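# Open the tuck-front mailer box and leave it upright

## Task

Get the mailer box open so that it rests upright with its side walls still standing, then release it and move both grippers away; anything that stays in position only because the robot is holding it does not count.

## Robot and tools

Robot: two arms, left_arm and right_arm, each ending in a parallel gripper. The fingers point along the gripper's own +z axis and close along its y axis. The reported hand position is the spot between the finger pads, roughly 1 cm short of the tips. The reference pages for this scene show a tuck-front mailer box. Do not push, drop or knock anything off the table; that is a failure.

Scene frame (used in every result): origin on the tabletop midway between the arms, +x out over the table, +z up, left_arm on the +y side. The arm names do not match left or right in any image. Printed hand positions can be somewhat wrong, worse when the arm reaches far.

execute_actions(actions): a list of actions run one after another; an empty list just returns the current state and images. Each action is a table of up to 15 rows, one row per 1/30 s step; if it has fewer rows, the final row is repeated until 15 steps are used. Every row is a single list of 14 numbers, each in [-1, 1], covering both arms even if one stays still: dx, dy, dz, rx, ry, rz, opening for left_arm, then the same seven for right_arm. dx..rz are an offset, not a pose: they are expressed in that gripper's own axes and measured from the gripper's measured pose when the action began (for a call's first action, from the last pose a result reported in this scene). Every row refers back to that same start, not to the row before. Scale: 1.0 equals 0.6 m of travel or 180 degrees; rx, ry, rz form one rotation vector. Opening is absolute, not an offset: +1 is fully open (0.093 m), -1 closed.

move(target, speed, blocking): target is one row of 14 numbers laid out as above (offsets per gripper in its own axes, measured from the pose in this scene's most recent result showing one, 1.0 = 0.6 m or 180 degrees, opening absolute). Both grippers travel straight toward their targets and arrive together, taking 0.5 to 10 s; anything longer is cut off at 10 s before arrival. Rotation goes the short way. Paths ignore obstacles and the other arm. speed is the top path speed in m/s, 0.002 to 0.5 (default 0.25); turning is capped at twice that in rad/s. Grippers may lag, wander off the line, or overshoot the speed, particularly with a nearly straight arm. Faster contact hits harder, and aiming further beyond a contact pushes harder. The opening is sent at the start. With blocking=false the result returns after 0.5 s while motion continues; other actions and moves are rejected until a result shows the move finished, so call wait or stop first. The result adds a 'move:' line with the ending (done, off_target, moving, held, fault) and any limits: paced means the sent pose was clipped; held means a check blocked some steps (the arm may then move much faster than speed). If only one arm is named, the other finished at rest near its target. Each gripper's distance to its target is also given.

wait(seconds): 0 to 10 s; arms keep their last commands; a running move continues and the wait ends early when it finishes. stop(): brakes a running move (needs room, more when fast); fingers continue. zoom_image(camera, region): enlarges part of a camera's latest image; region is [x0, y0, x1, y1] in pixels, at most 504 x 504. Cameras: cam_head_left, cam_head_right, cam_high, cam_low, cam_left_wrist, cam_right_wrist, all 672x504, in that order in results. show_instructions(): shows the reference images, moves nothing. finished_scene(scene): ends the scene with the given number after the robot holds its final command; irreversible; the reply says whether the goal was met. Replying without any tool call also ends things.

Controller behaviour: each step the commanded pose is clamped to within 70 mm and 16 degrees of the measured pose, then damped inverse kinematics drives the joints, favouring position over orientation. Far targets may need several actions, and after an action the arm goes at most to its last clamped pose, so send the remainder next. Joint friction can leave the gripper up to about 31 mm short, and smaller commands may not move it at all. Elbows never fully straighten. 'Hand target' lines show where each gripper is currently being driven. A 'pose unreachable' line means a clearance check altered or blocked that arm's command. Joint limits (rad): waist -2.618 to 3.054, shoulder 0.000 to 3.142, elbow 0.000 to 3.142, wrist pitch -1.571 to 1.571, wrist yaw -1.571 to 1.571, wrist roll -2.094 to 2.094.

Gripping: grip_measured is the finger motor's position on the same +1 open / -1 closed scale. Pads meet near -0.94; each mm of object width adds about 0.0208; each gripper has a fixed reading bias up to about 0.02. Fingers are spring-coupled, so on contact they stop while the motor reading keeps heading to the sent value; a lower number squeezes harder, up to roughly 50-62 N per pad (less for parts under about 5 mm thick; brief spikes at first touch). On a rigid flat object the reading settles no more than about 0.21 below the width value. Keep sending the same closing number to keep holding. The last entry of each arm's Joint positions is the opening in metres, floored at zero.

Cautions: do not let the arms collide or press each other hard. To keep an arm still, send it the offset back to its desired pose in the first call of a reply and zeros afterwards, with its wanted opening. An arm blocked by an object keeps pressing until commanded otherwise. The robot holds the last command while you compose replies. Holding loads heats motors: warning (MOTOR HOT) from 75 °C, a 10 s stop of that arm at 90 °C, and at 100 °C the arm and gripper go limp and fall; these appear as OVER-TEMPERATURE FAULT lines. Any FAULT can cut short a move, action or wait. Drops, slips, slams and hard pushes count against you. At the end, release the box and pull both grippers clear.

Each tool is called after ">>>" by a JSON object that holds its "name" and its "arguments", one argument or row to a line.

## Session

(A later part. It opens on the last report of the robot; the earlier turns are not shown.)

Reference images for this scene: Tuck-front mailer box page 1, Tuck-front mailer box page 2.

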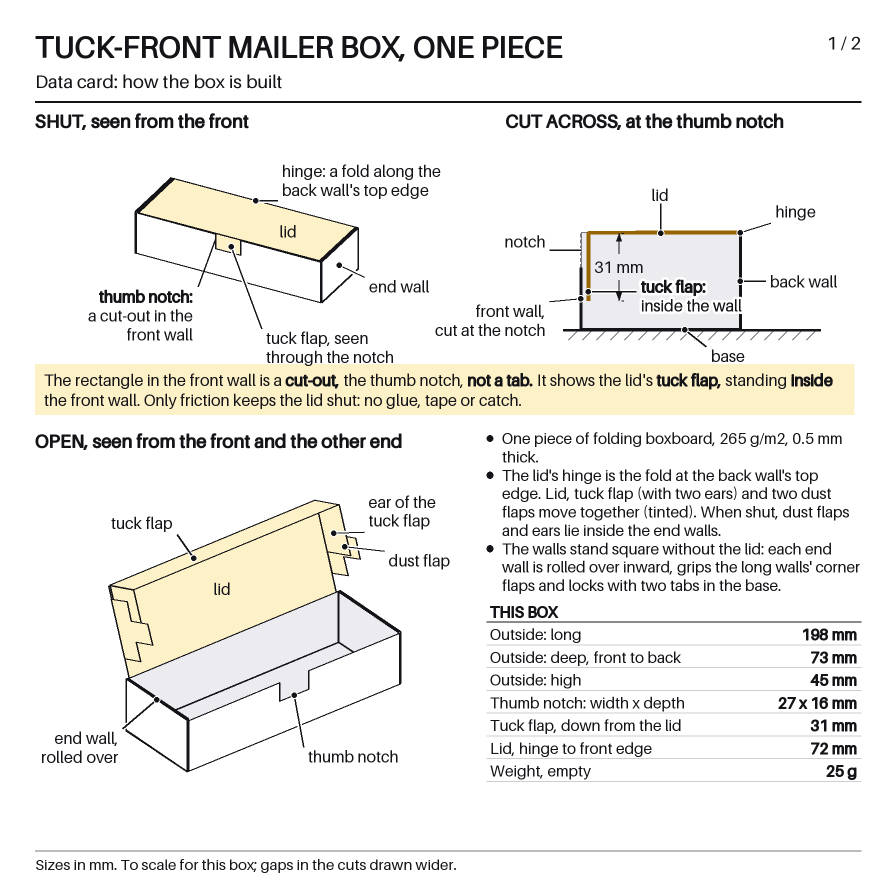

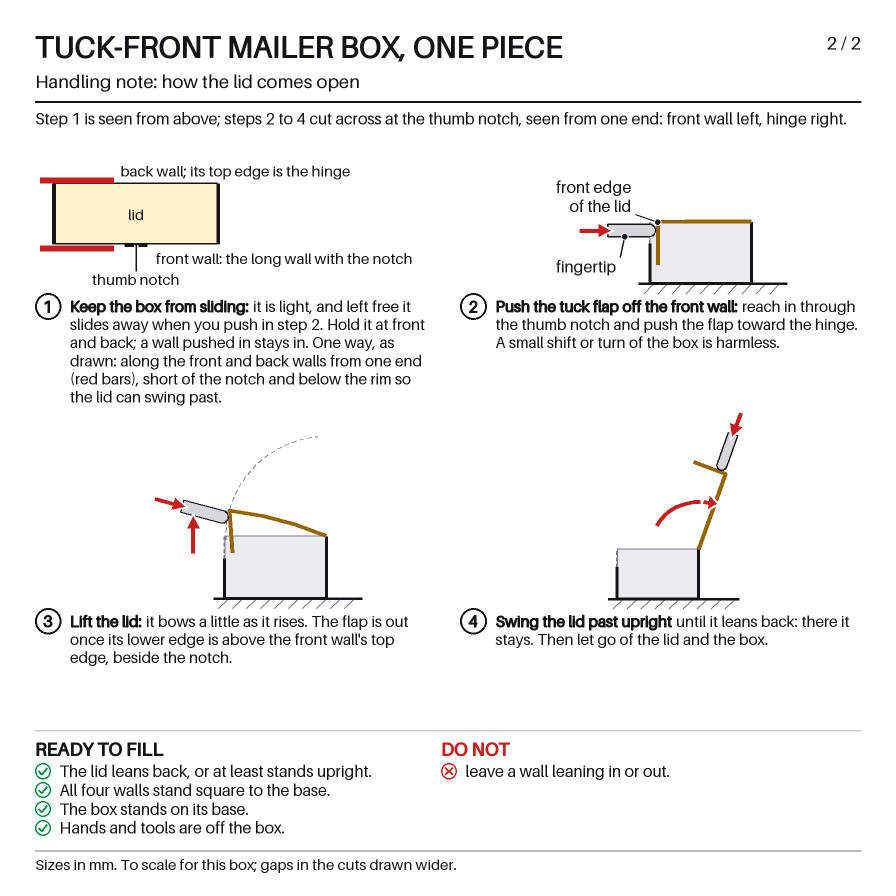

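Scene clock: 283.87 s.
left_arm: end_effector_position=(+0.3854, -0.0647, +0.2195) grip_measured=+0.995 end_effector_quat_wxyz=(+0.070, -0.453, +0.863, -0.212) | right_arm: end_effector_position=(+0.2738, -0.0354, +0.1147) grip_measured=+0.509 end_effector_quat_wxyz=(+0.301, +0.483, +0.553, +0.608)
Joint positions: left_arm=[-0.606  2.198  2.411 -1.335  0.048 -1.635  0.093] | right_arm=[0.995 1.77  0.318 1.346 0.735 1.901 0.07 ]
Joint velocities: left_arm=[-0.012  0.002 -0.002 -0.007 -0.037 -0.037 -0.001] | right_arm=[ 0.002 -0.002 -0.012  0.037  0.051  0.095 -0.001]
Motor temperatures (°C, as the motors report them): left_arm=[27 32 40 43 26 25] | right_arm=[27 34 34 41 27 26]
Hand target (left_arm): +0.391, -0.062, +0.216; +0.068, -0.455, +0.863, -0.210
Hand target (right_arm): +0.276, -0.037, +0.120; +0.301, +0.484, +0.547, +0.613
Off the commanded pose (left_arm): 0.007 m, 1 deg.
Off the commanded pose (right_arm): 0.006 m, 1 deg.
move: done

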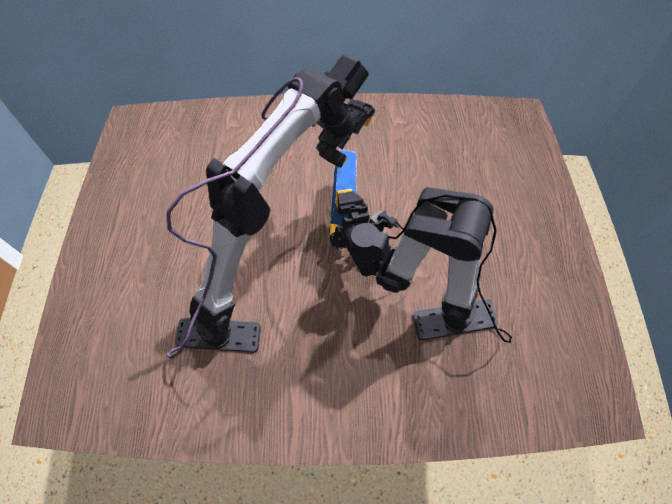

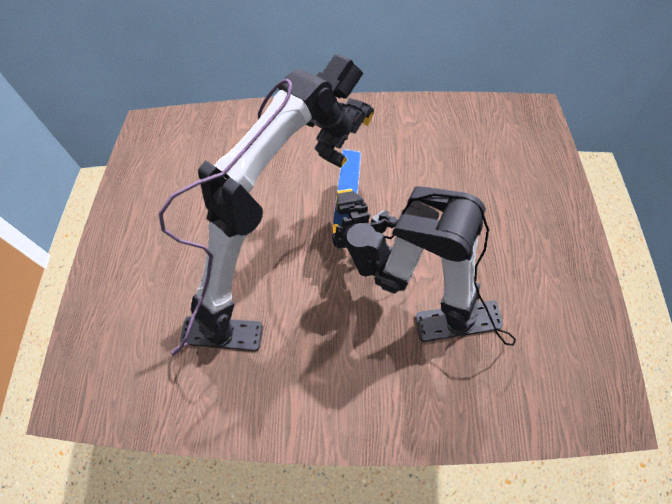

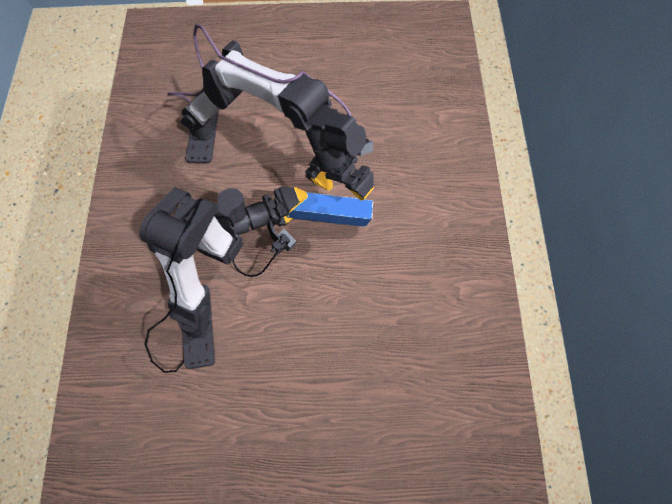

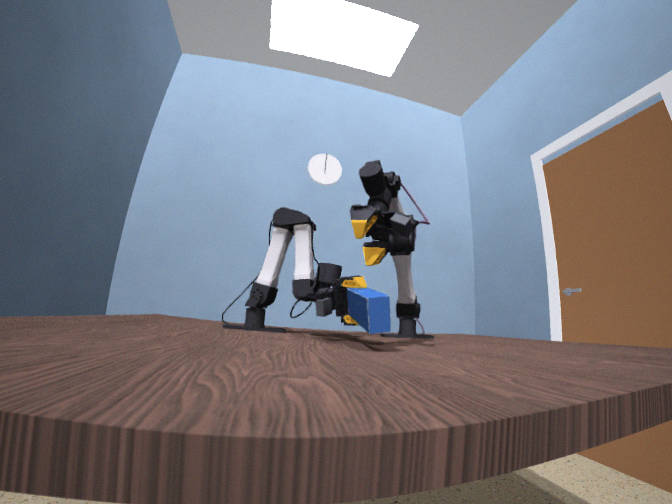

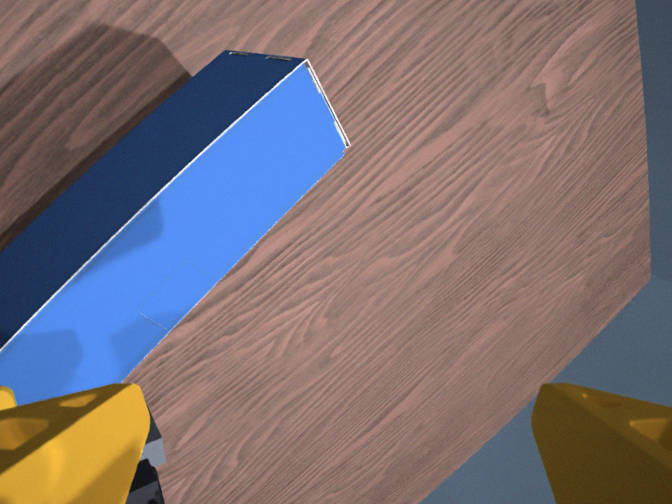

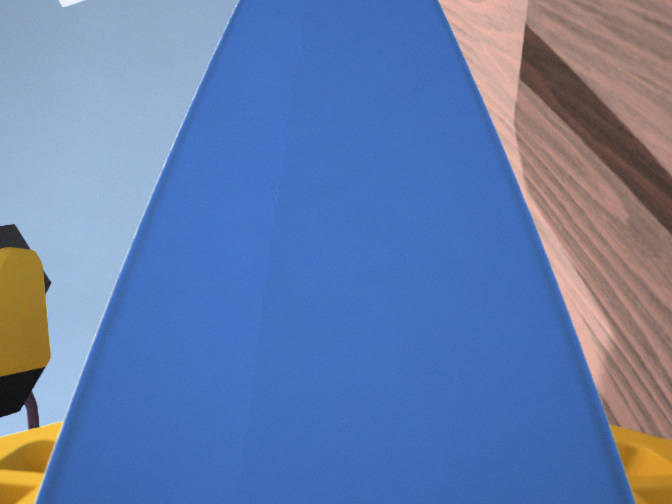

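>>> {"name": "move", "arguments": {
  "target": [-0.027,0.02,0.07,0,0,0,1,0,0,0,0,0,0,0.5],
  "speed": 0.04
}}

Scene clock: 287.83 s.
left_arm: end_effector_position=(+0.3986, -0.0639, +0.1702) grip_measured=+0.995 end_effector_quat_wxyz=(+0.069, -0.453, +0.864, -0.206) | right_arm: end_effector_position=(+0.2738, -0.0354, +0.1147) grip_measured=+0.509 end_effector_quat_wxyz=(+0.301, +0.483, +0.553, +0.608)
Joint positions: left_arm=[-0.587  2.171  2.165 -1.129  0.054 -1.616  0.093] | right_arm=[0.995 1.77  0.318 1.346 0.735 1.901 0.07 ]
Joint velocities: left_arm=[-0.017 -0.002 -0.012 -0.007  0.066  0.022 -0.001] | right_arm=[0.002 0.012 0.002 0.022 0.007 0.051 0.001]
Motor temperatures (°C, as the motors report them): left_arm=[27 33 40 42 26 25] | right_arm=[27 35 34 41 27 26]
Hand target (left_arm): +0.398, -0.059, +0.175; +0.070, -0.453, +0.863, -0.212
Hand target (right_arm): +0.274, -0.035, +0.115; +0.301, +0.483, +0.553, +0.608
Off the commanded pose (left_arm): 0.008 m, 1 deg.
Off the commanded pose (right_arm): 0.000 m, 0 deg.
move: done

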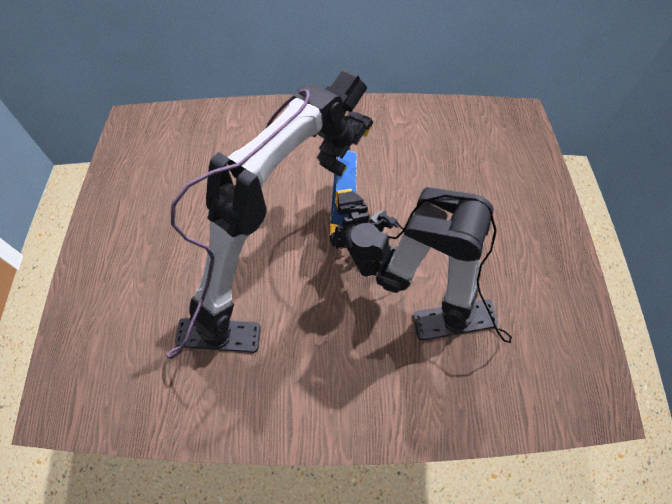

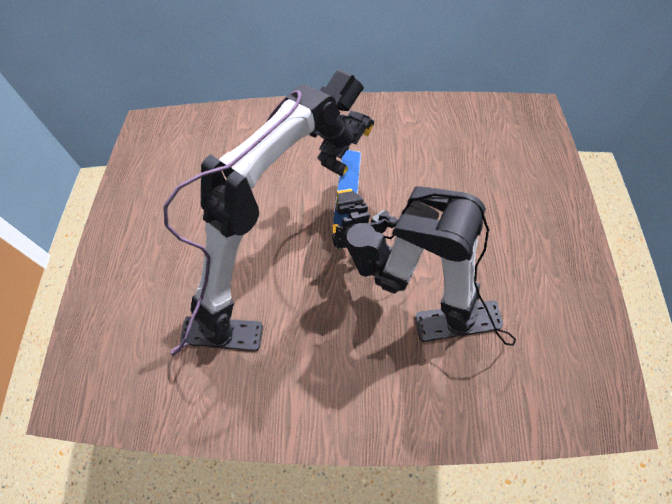

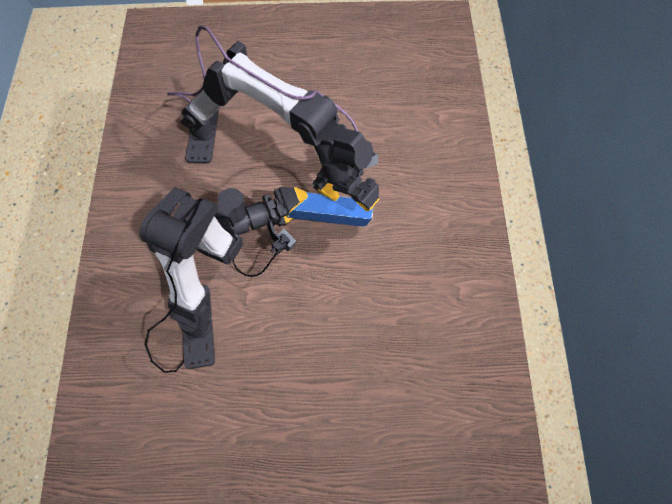

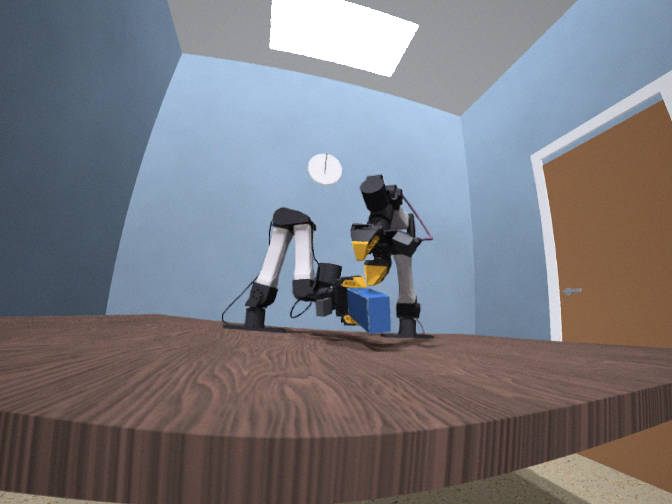

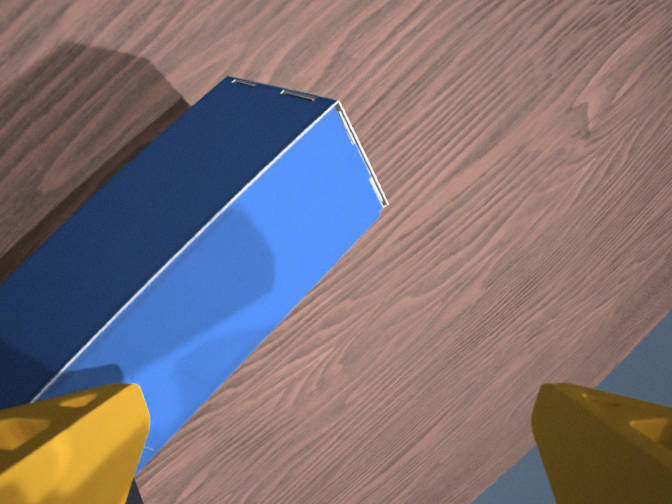

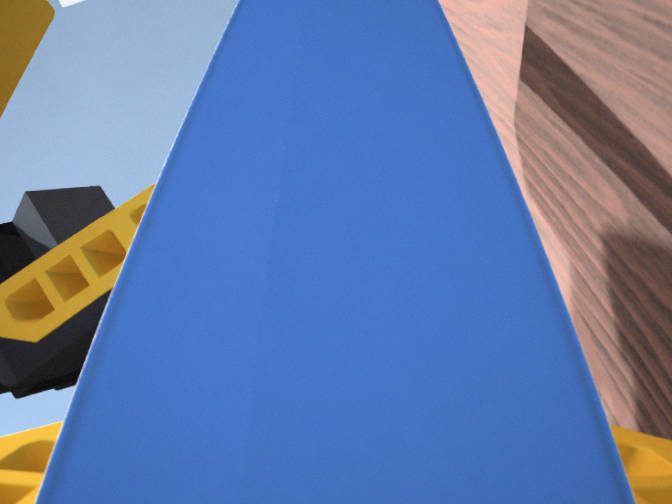

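>>> {"name": "execute_actions", "arguments": {
  "actions": [
    [[0,0,0,0,0,0,0.65,0,0,0,0,0,0,0.5]]
  ]
}}

>>> {"name": "move", "arguments": {
  "target": [0,0,0.025,0,0,0,0.65,0,0,0,0,0,0,0.5],
  "speed": 0.015
}}

>>> {"name": "move", "arguments": {
  "target": [0.04,-0.025,0.02,0,0,0,0.65,0,0,0,0,0,0,0.5],
  "speed": 0.015
}}

Scene clock: 291.80 s.
left_arm: end_effector_position=(+0.3989, -0.0642, +0.1704) grip_measured=+0.652 end_effector_quat_wxyz=(+0.069, -0.453, +0.864, -0.207) | right_arm: end_effector_position=(+0.2738, -0.0354, +0.1147) grip_measured=+0.509 end_effector_quat_wxyz=(+0.301, +0.483, +0.553, +0.608)
Joint positions: left_arm=[-0.587  2.171  2.165 -1.128  0.054 -1.616  0.076] | right_arm=[0.995 1.77  0.318 1.346 0.735 1.901 0.07 ]
Joint velocities: left_arm=[ 0.012  0.002 -0.002  0.037 -0.051 -0.051  0.001] | right_arm=[ 0.027 -0.002 -0.002  0.066 -0.037 -0.022 -0.   ]
Motor temperatures (°C, as the motors report them): left_arm=[27 35 40 42 26 25] | right_arm=[27 35 34 41 27 26]
Hand target (left_arm): +0.399, -0.064, +0.170; +0.069, -0.453, +0.864, -0.206
Hand target (right_arm): +0.274, -0.035, +0.115; +0.301, +0.483, +0.553, +0.608
Off the commanded pose (left_arm): 0.000 m, 0 deg.
Off the commanded pose (right_arm): 0.000 m, 0 deg.

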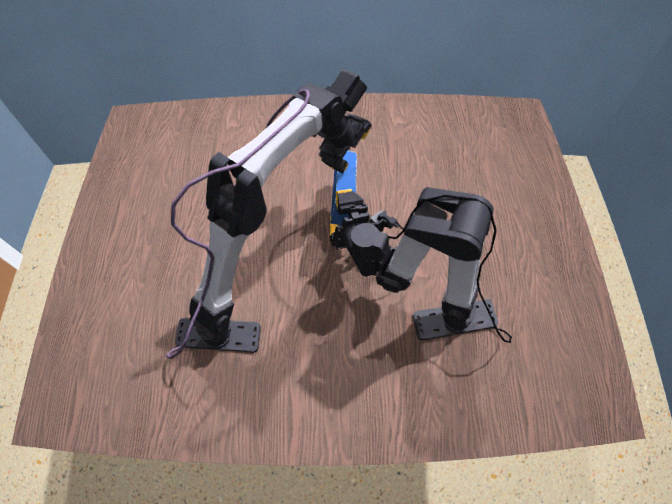

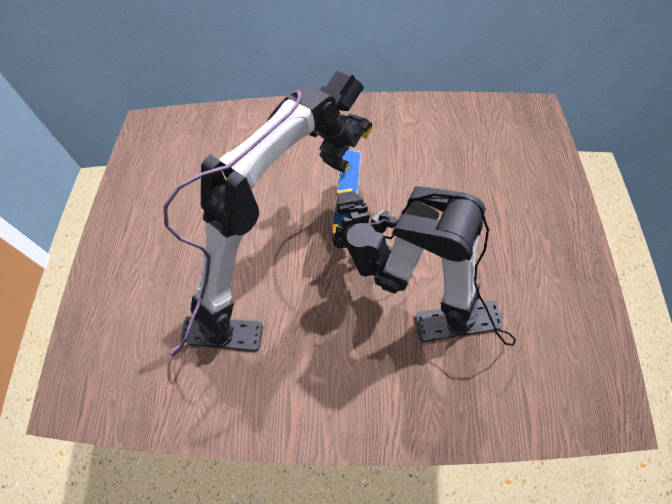

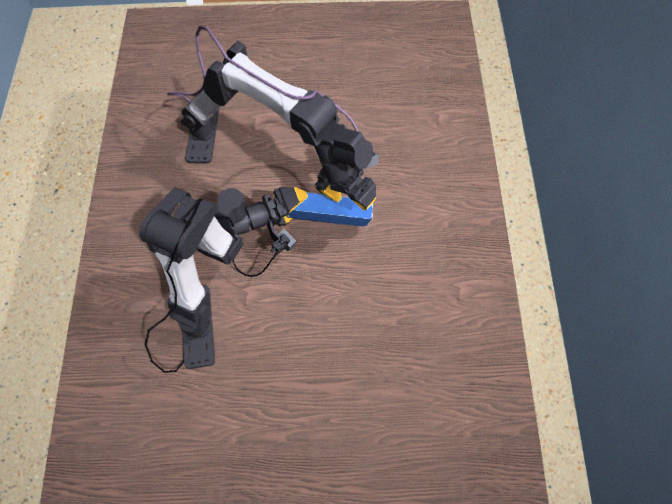

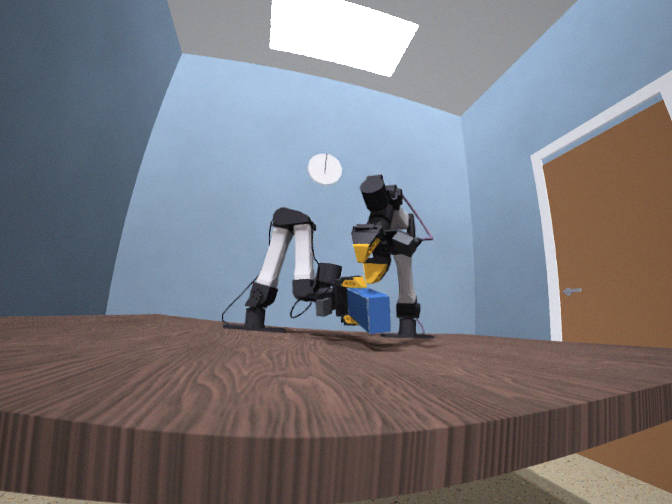

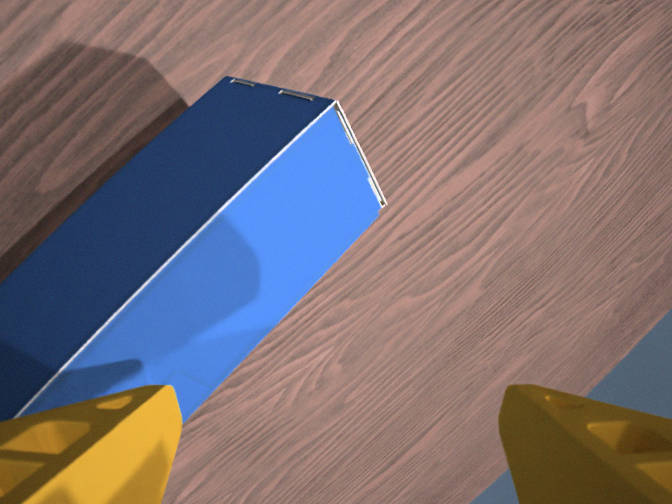

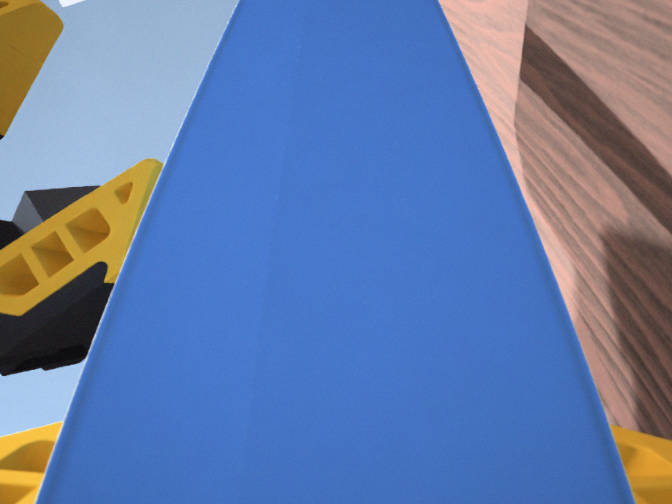

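Scene clock: 293.03 s.
left_arm: end_effector_position=(+0.4047, -0.0685, +0.1739) grip_measured=+0.652 end_effector_quat_wxyz=(+0.076, -0.451, +0.861, -0.222) | right_arm: end_effector_position=(+0.2738, -0.0354, +0.1147) grip_measured=+0.509 end_effector_quat_wxyz=(+0.301, +0.483, +0.553, +0.608)
Joint positions: left_arm=[-0.587  2.171  2.165 -1.095  0.054 -1.616  0.076] | right_arm=[0.995 1.77  0.318 1.346 0.735 1.901 0.07 ]
Joint velocities: left_arm=[ 0.007 -0.027 -0.017  0.051  0.022 -0.037 -0.001] | right_arm=[-0.002 -0.012 -0.002  0.051 -0.081  0.007 -0.   ]
Motor temperatures (°C, as the motors report them): left_arm=[27 35 40 42 26 25] | right_arm=[27 35 34 41 27 26]
Hand target (left_arm): +0.403, -0.069, +0.157; +0.069, -0.453, +0.864, -0.207
Hand target (right_arm): +0.274, -0.035, +0.115; +0.301, +0.483, +0.553, +0.608
Off the commanded pose (left_arm): 0.017 m, 2 deg.
Off the commanded pose (right_arm): 0.000 m, 0 deg.
move: off_target (left_arm)

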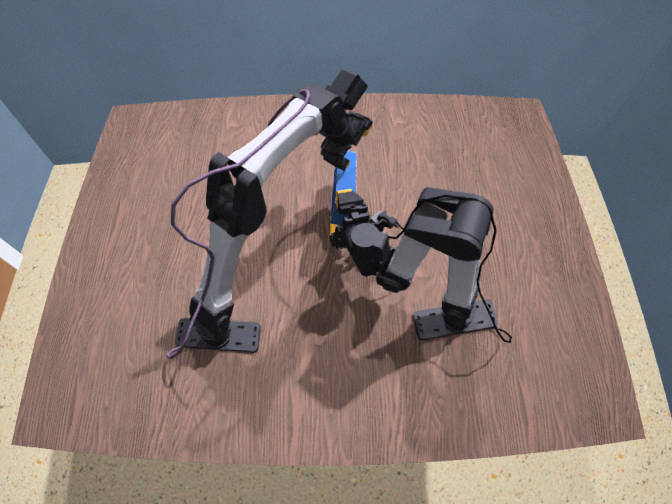

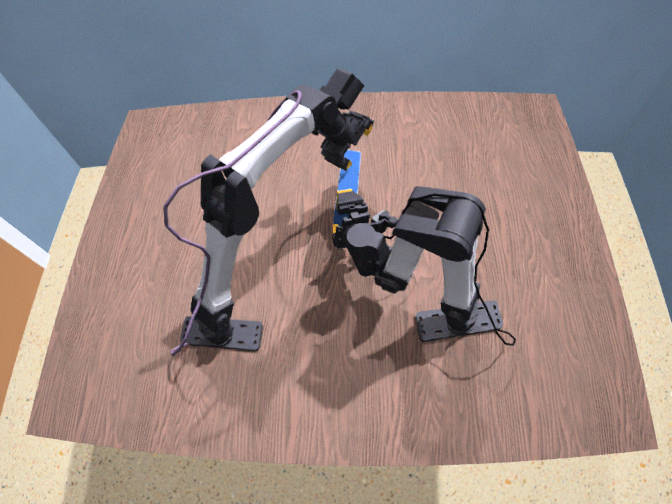

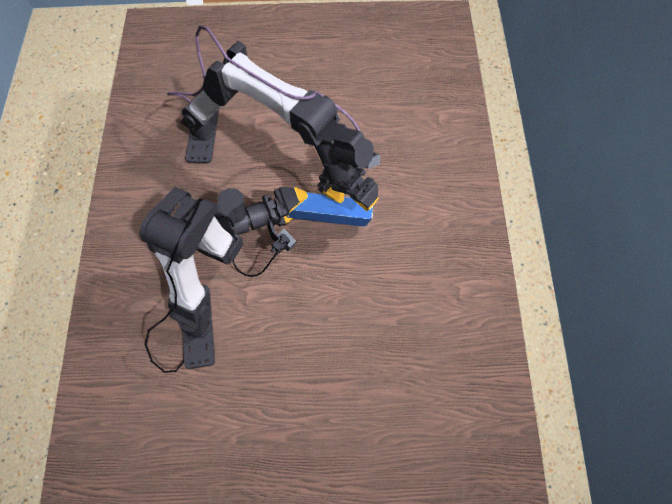

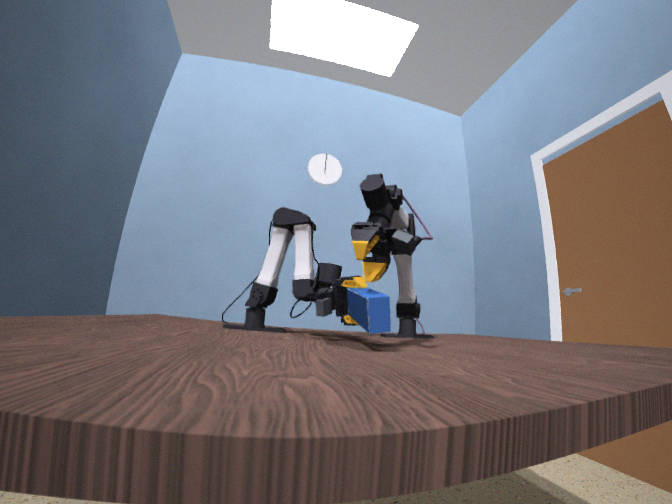

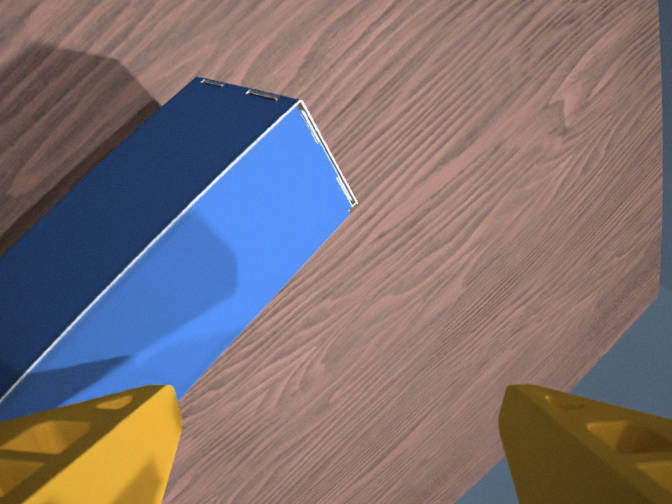

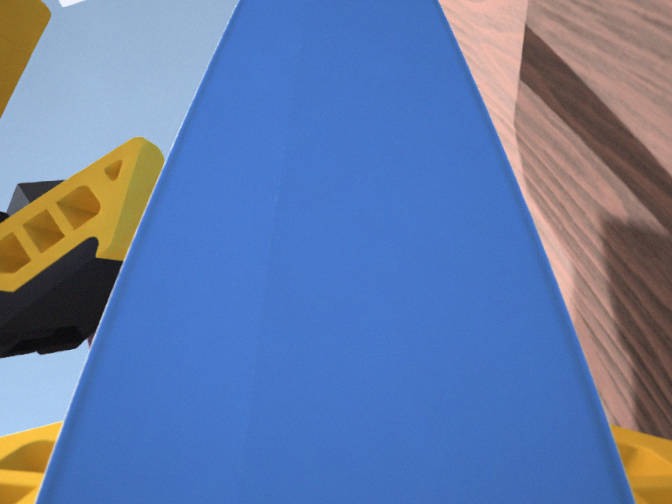

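Scene clock: 295.30 s.
left_arm: end_effector_position=(+0.4063, -0.0939, +0.1752) grip_measured=+0.652 end_effector_quat_wxyz=(+0.077, -0.450, +0.861, -0.225) | right_arm: end_effector_position=(+0.2738, -0.0354, +0.1147) grip_measured=+0.509 end_effector_quat_wxyz=(+0.301, +0.483, +0.553, +0.608)
Joint positions: left_arm=[-0.629  2.261  2.315 -1.145  0.037 -1.653  0.076] | right_arm=[0.995 1.77  0.318 1.346 0.735 1.901 0.07 ]
Joint velocities: left_arm=[-0.007  0.002  0.007 -0.022 -0.066 -0.007 -0.   ] | right_arm=[-0.007 -0.017 -0.002  0.007  0.066 -0.007 -0.002]
Motor temperatures (°C, as the motors report them): left_arm=[27 36 40 42 26 25] | right_arm=[27 35 34 41 27 26]
Hand target (left_arm): +0.406, -0.099, +0.172; +0.077, -0.451, +0.861, -0.222
Hand target (right_arm): +0.274, -0.035, +0.115; +0.301, +0.483, +0.553, +0.608
Off the commanded pose (left_arm): 0.006 m, 0 deg.
Off the commanded pose (right_arm): 0.000 m, 0 deg.
move: done

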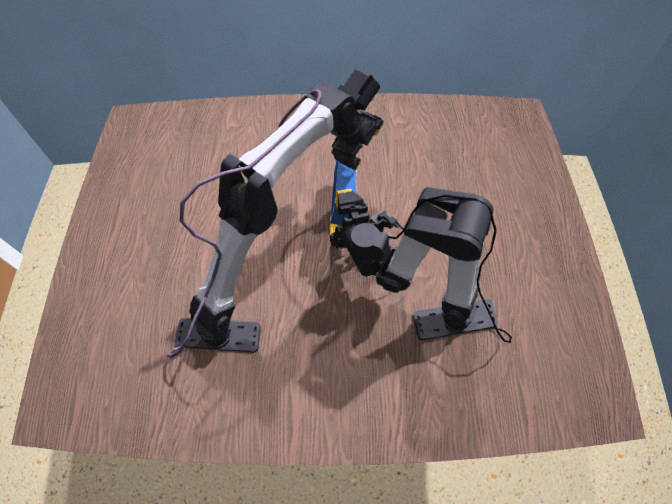

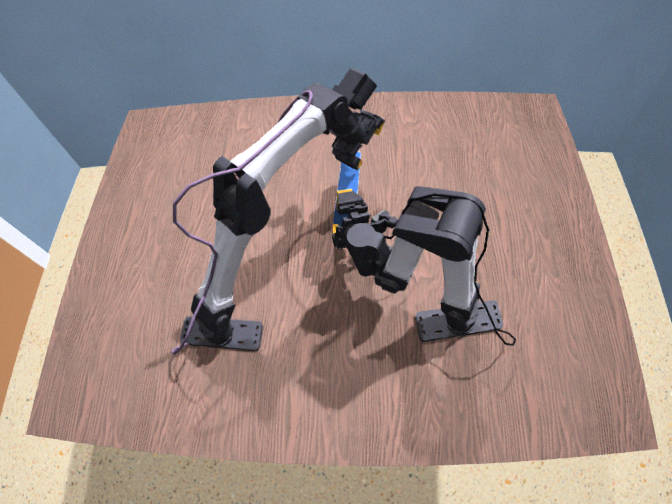

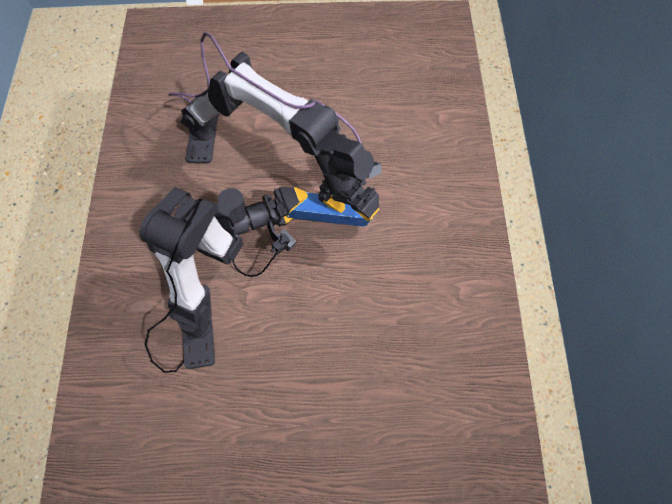

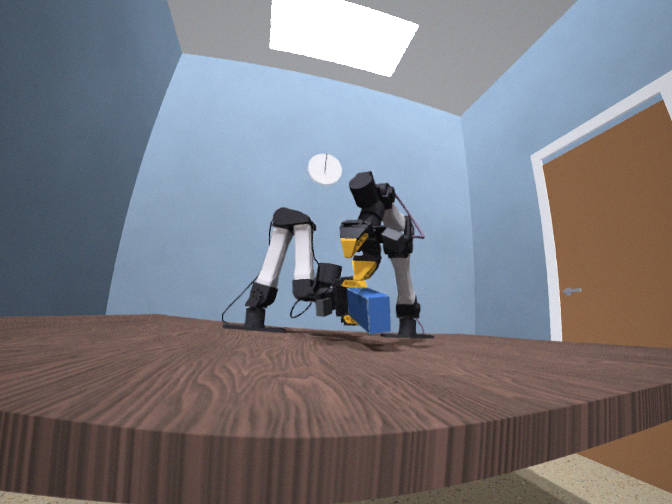

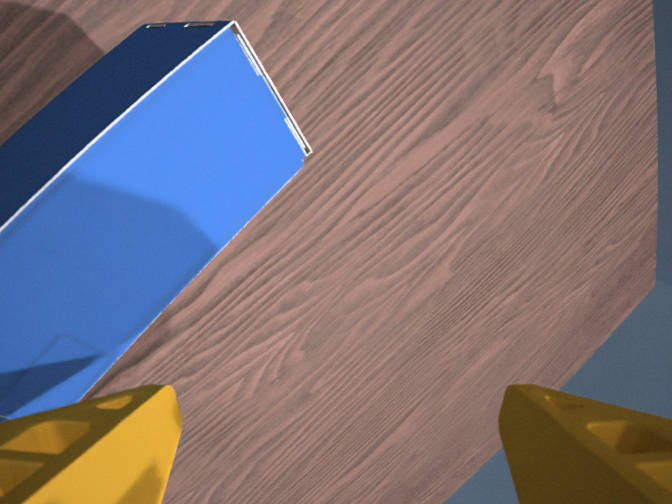

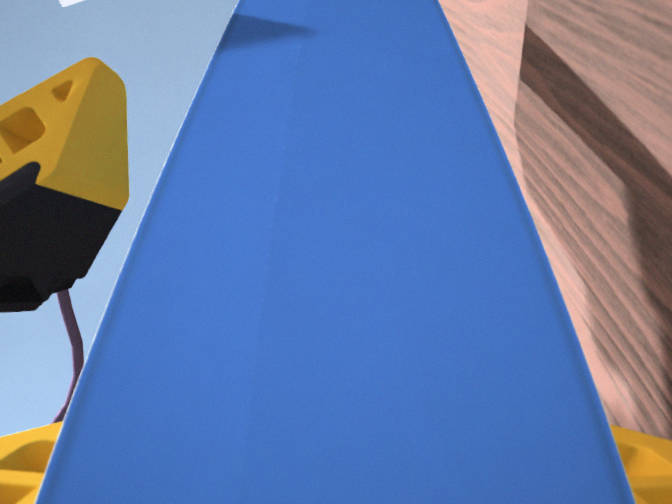

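>>> {"name": "move", "arguments": {
  "target": [-0.033,0.039,-0.02,0,0,0,0.65,0,0,0,0,0,0,0.5],
  "speed": 0.03
}}

>>> {"name": "move", "arguments": {
  "target": [-0.003,0.025,0.05,0,0,0,0.65,0,0,0,0,0,0,0.5],
  "speed": 0.015
}}

Scene clock: 301.47 s.
left_arm: end_effector_position=(+0.3970, -0.0673, +0.1695) grip_measured=+0.652 end_effector_quat_wxyz=(+0.076, -0.451, +0.861, -0.220) | right_arm: end_effector_position=(+0.2738, -0.0354, +0.1147) grip_measured=+0.509 end_effector_quat_wxyz=(+0.301, +0.483, +0.553, +0.608)
Joint positions: left_arm=[-0.596  2.133  2.087 -1.057  0.049 -1.623  0.076] | right_arm=[0.995 1.77  0.318 1.346 0.735 1.901 0.07 ]
Joint velocities: left_arm=[-0.002  0.012 -0.032 -0.037  0.007 -0.007 -0.   ] | right_arm=[ 0.002 -0.002 -0.002 -0.007 -0.051 -0.037 -0.001]
Motor temperatures (°C, as the motors report them): left_arm=[27 37 41 41 26 25] | right_arm=[27 35 33 41 27 26]
Hand target (left_arm): +0.397, -0.062, +0.173; +0.077, -0.450, +0.861, -0.225
Hand target (right_arm): +0.274, -0.035, +0.115; +0.301, +0.483, +0.553, +0.608
Off the commanded pose (left_arm): 0.006 m, 1 deg.
Off the commanded pose (right_arm): 0.000 m, 0 deg.
move: done

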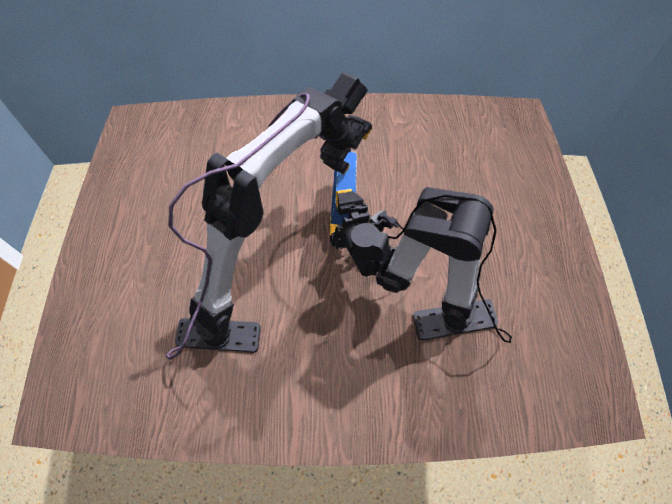

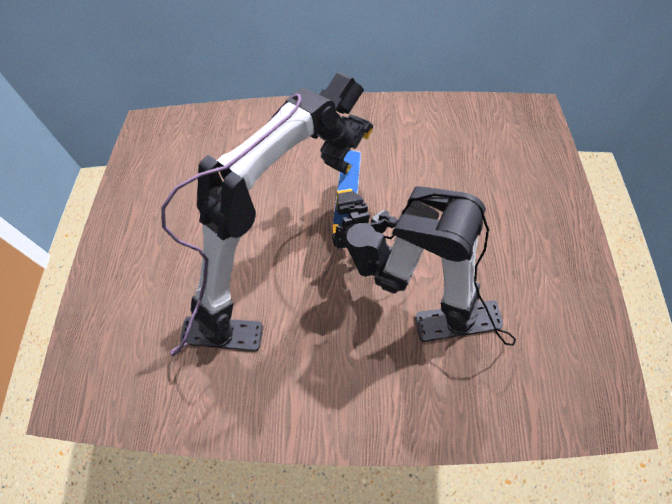

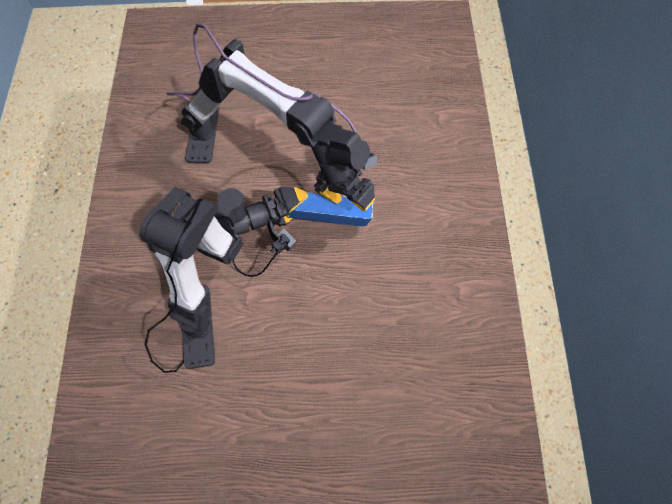

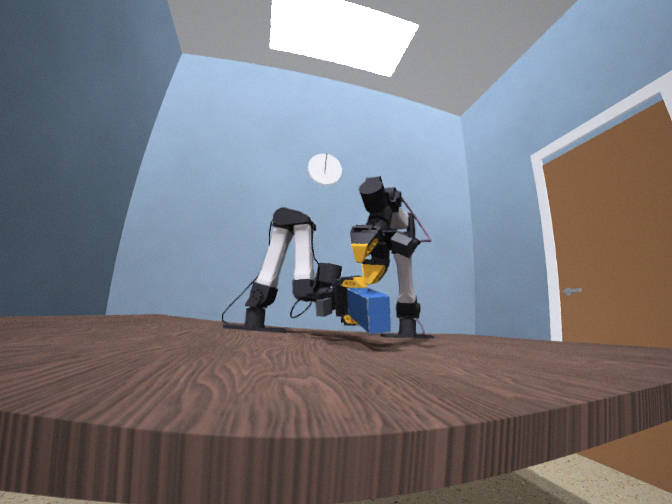

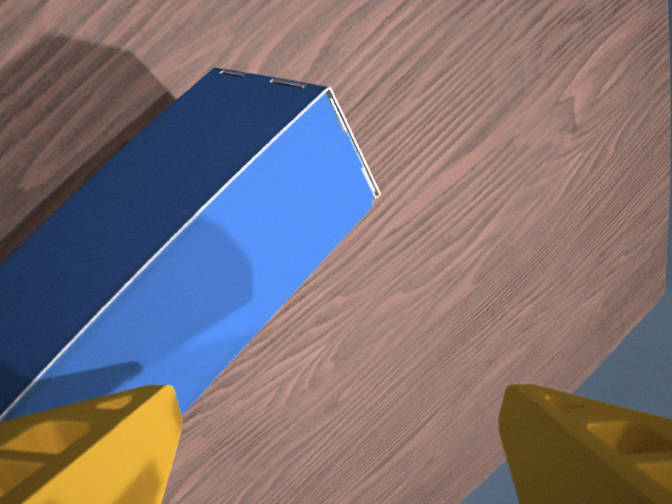

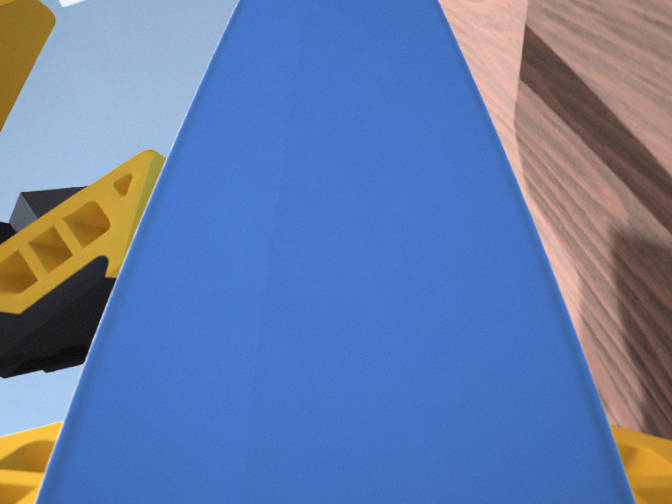

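Scene clock: 303.93 s.
left_arm: end_effector_position=(+0.4021, -0.0712, +0.1381) grip_measured=+0.652 end_effector_quat_wxyz=(+0.078, -0.450, +0.860, -0.225) | right_arm: end_effector_position=(+0.2732, -0.0365, +0.1048) grip_measured=+0.509 end_effector_quat_wxyz=(+0.304, +0.484, +0.569, +0.591)
Joint positions: left_arm=[-0.596  2.133  1.957 -0.916  0.049 -1.623  0.076] | right_arm=[0.995 1.77  0.318 1.295 0.735 1.905 0.07 ]
Joint velocities: left_arm=[ 0.007  0.017  0.002 -0.037  0.007 -0.022 -0.001] | right_arm=[-0.002  0.002  0.002 -0.051 -0.037  0.022 -0.001]
Motor temperatures (°C, as the motors report them): left_arm=[27 37 41 41 26 25] | right_arm=[27 35 33 41 27 26]
Hand target (left_arm): +0.397, -0.068, +0.136; +0.076, -0.451, +0.862, -0.220
Hand target (right_arm): +0.274, -0.036, +0.115; +0.301, +0.484, +0.554, +0.608
Off the commanded pose (left_arm): 0.007 m, 1 deg.
Off the commanded pose (right_arm): 0.010 m, 3 deg.
move: off_target (right_arm)

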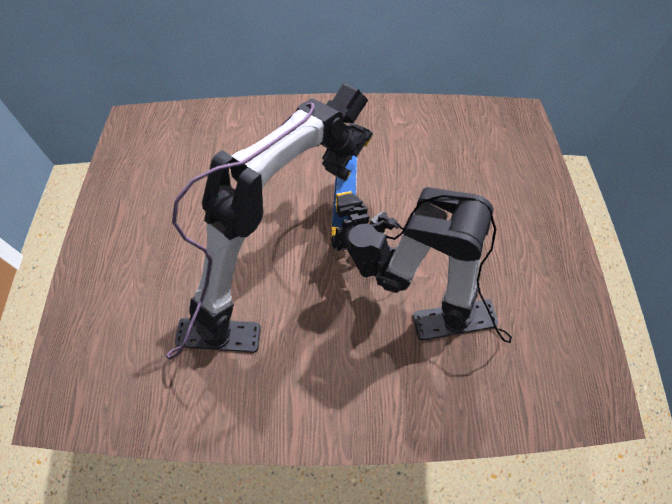

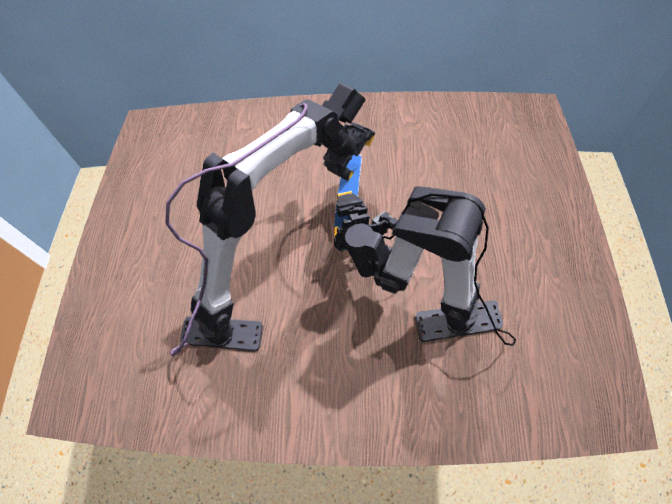

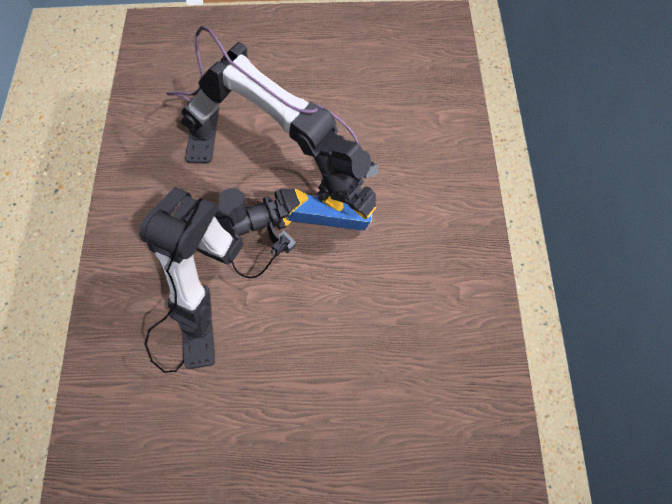

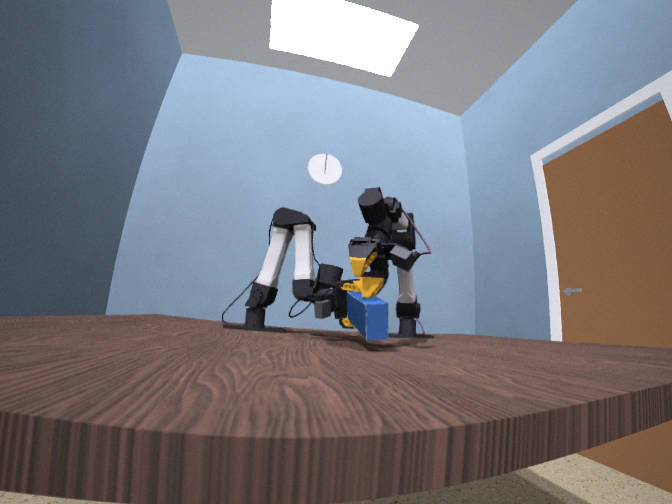

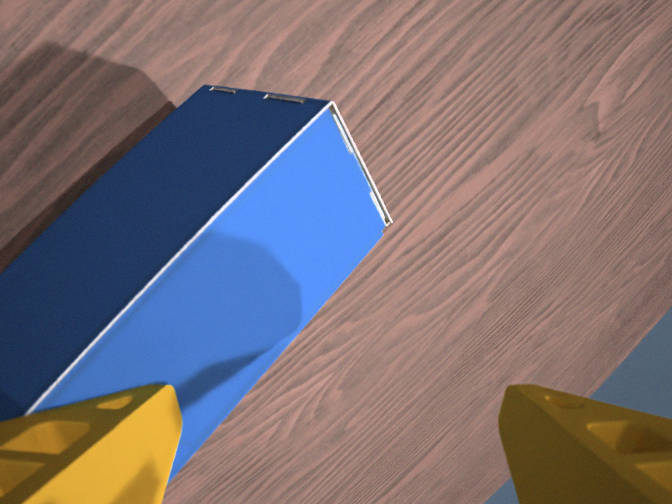

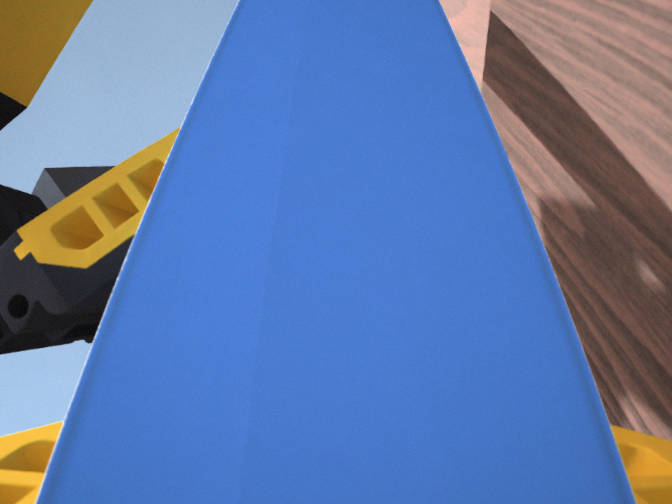

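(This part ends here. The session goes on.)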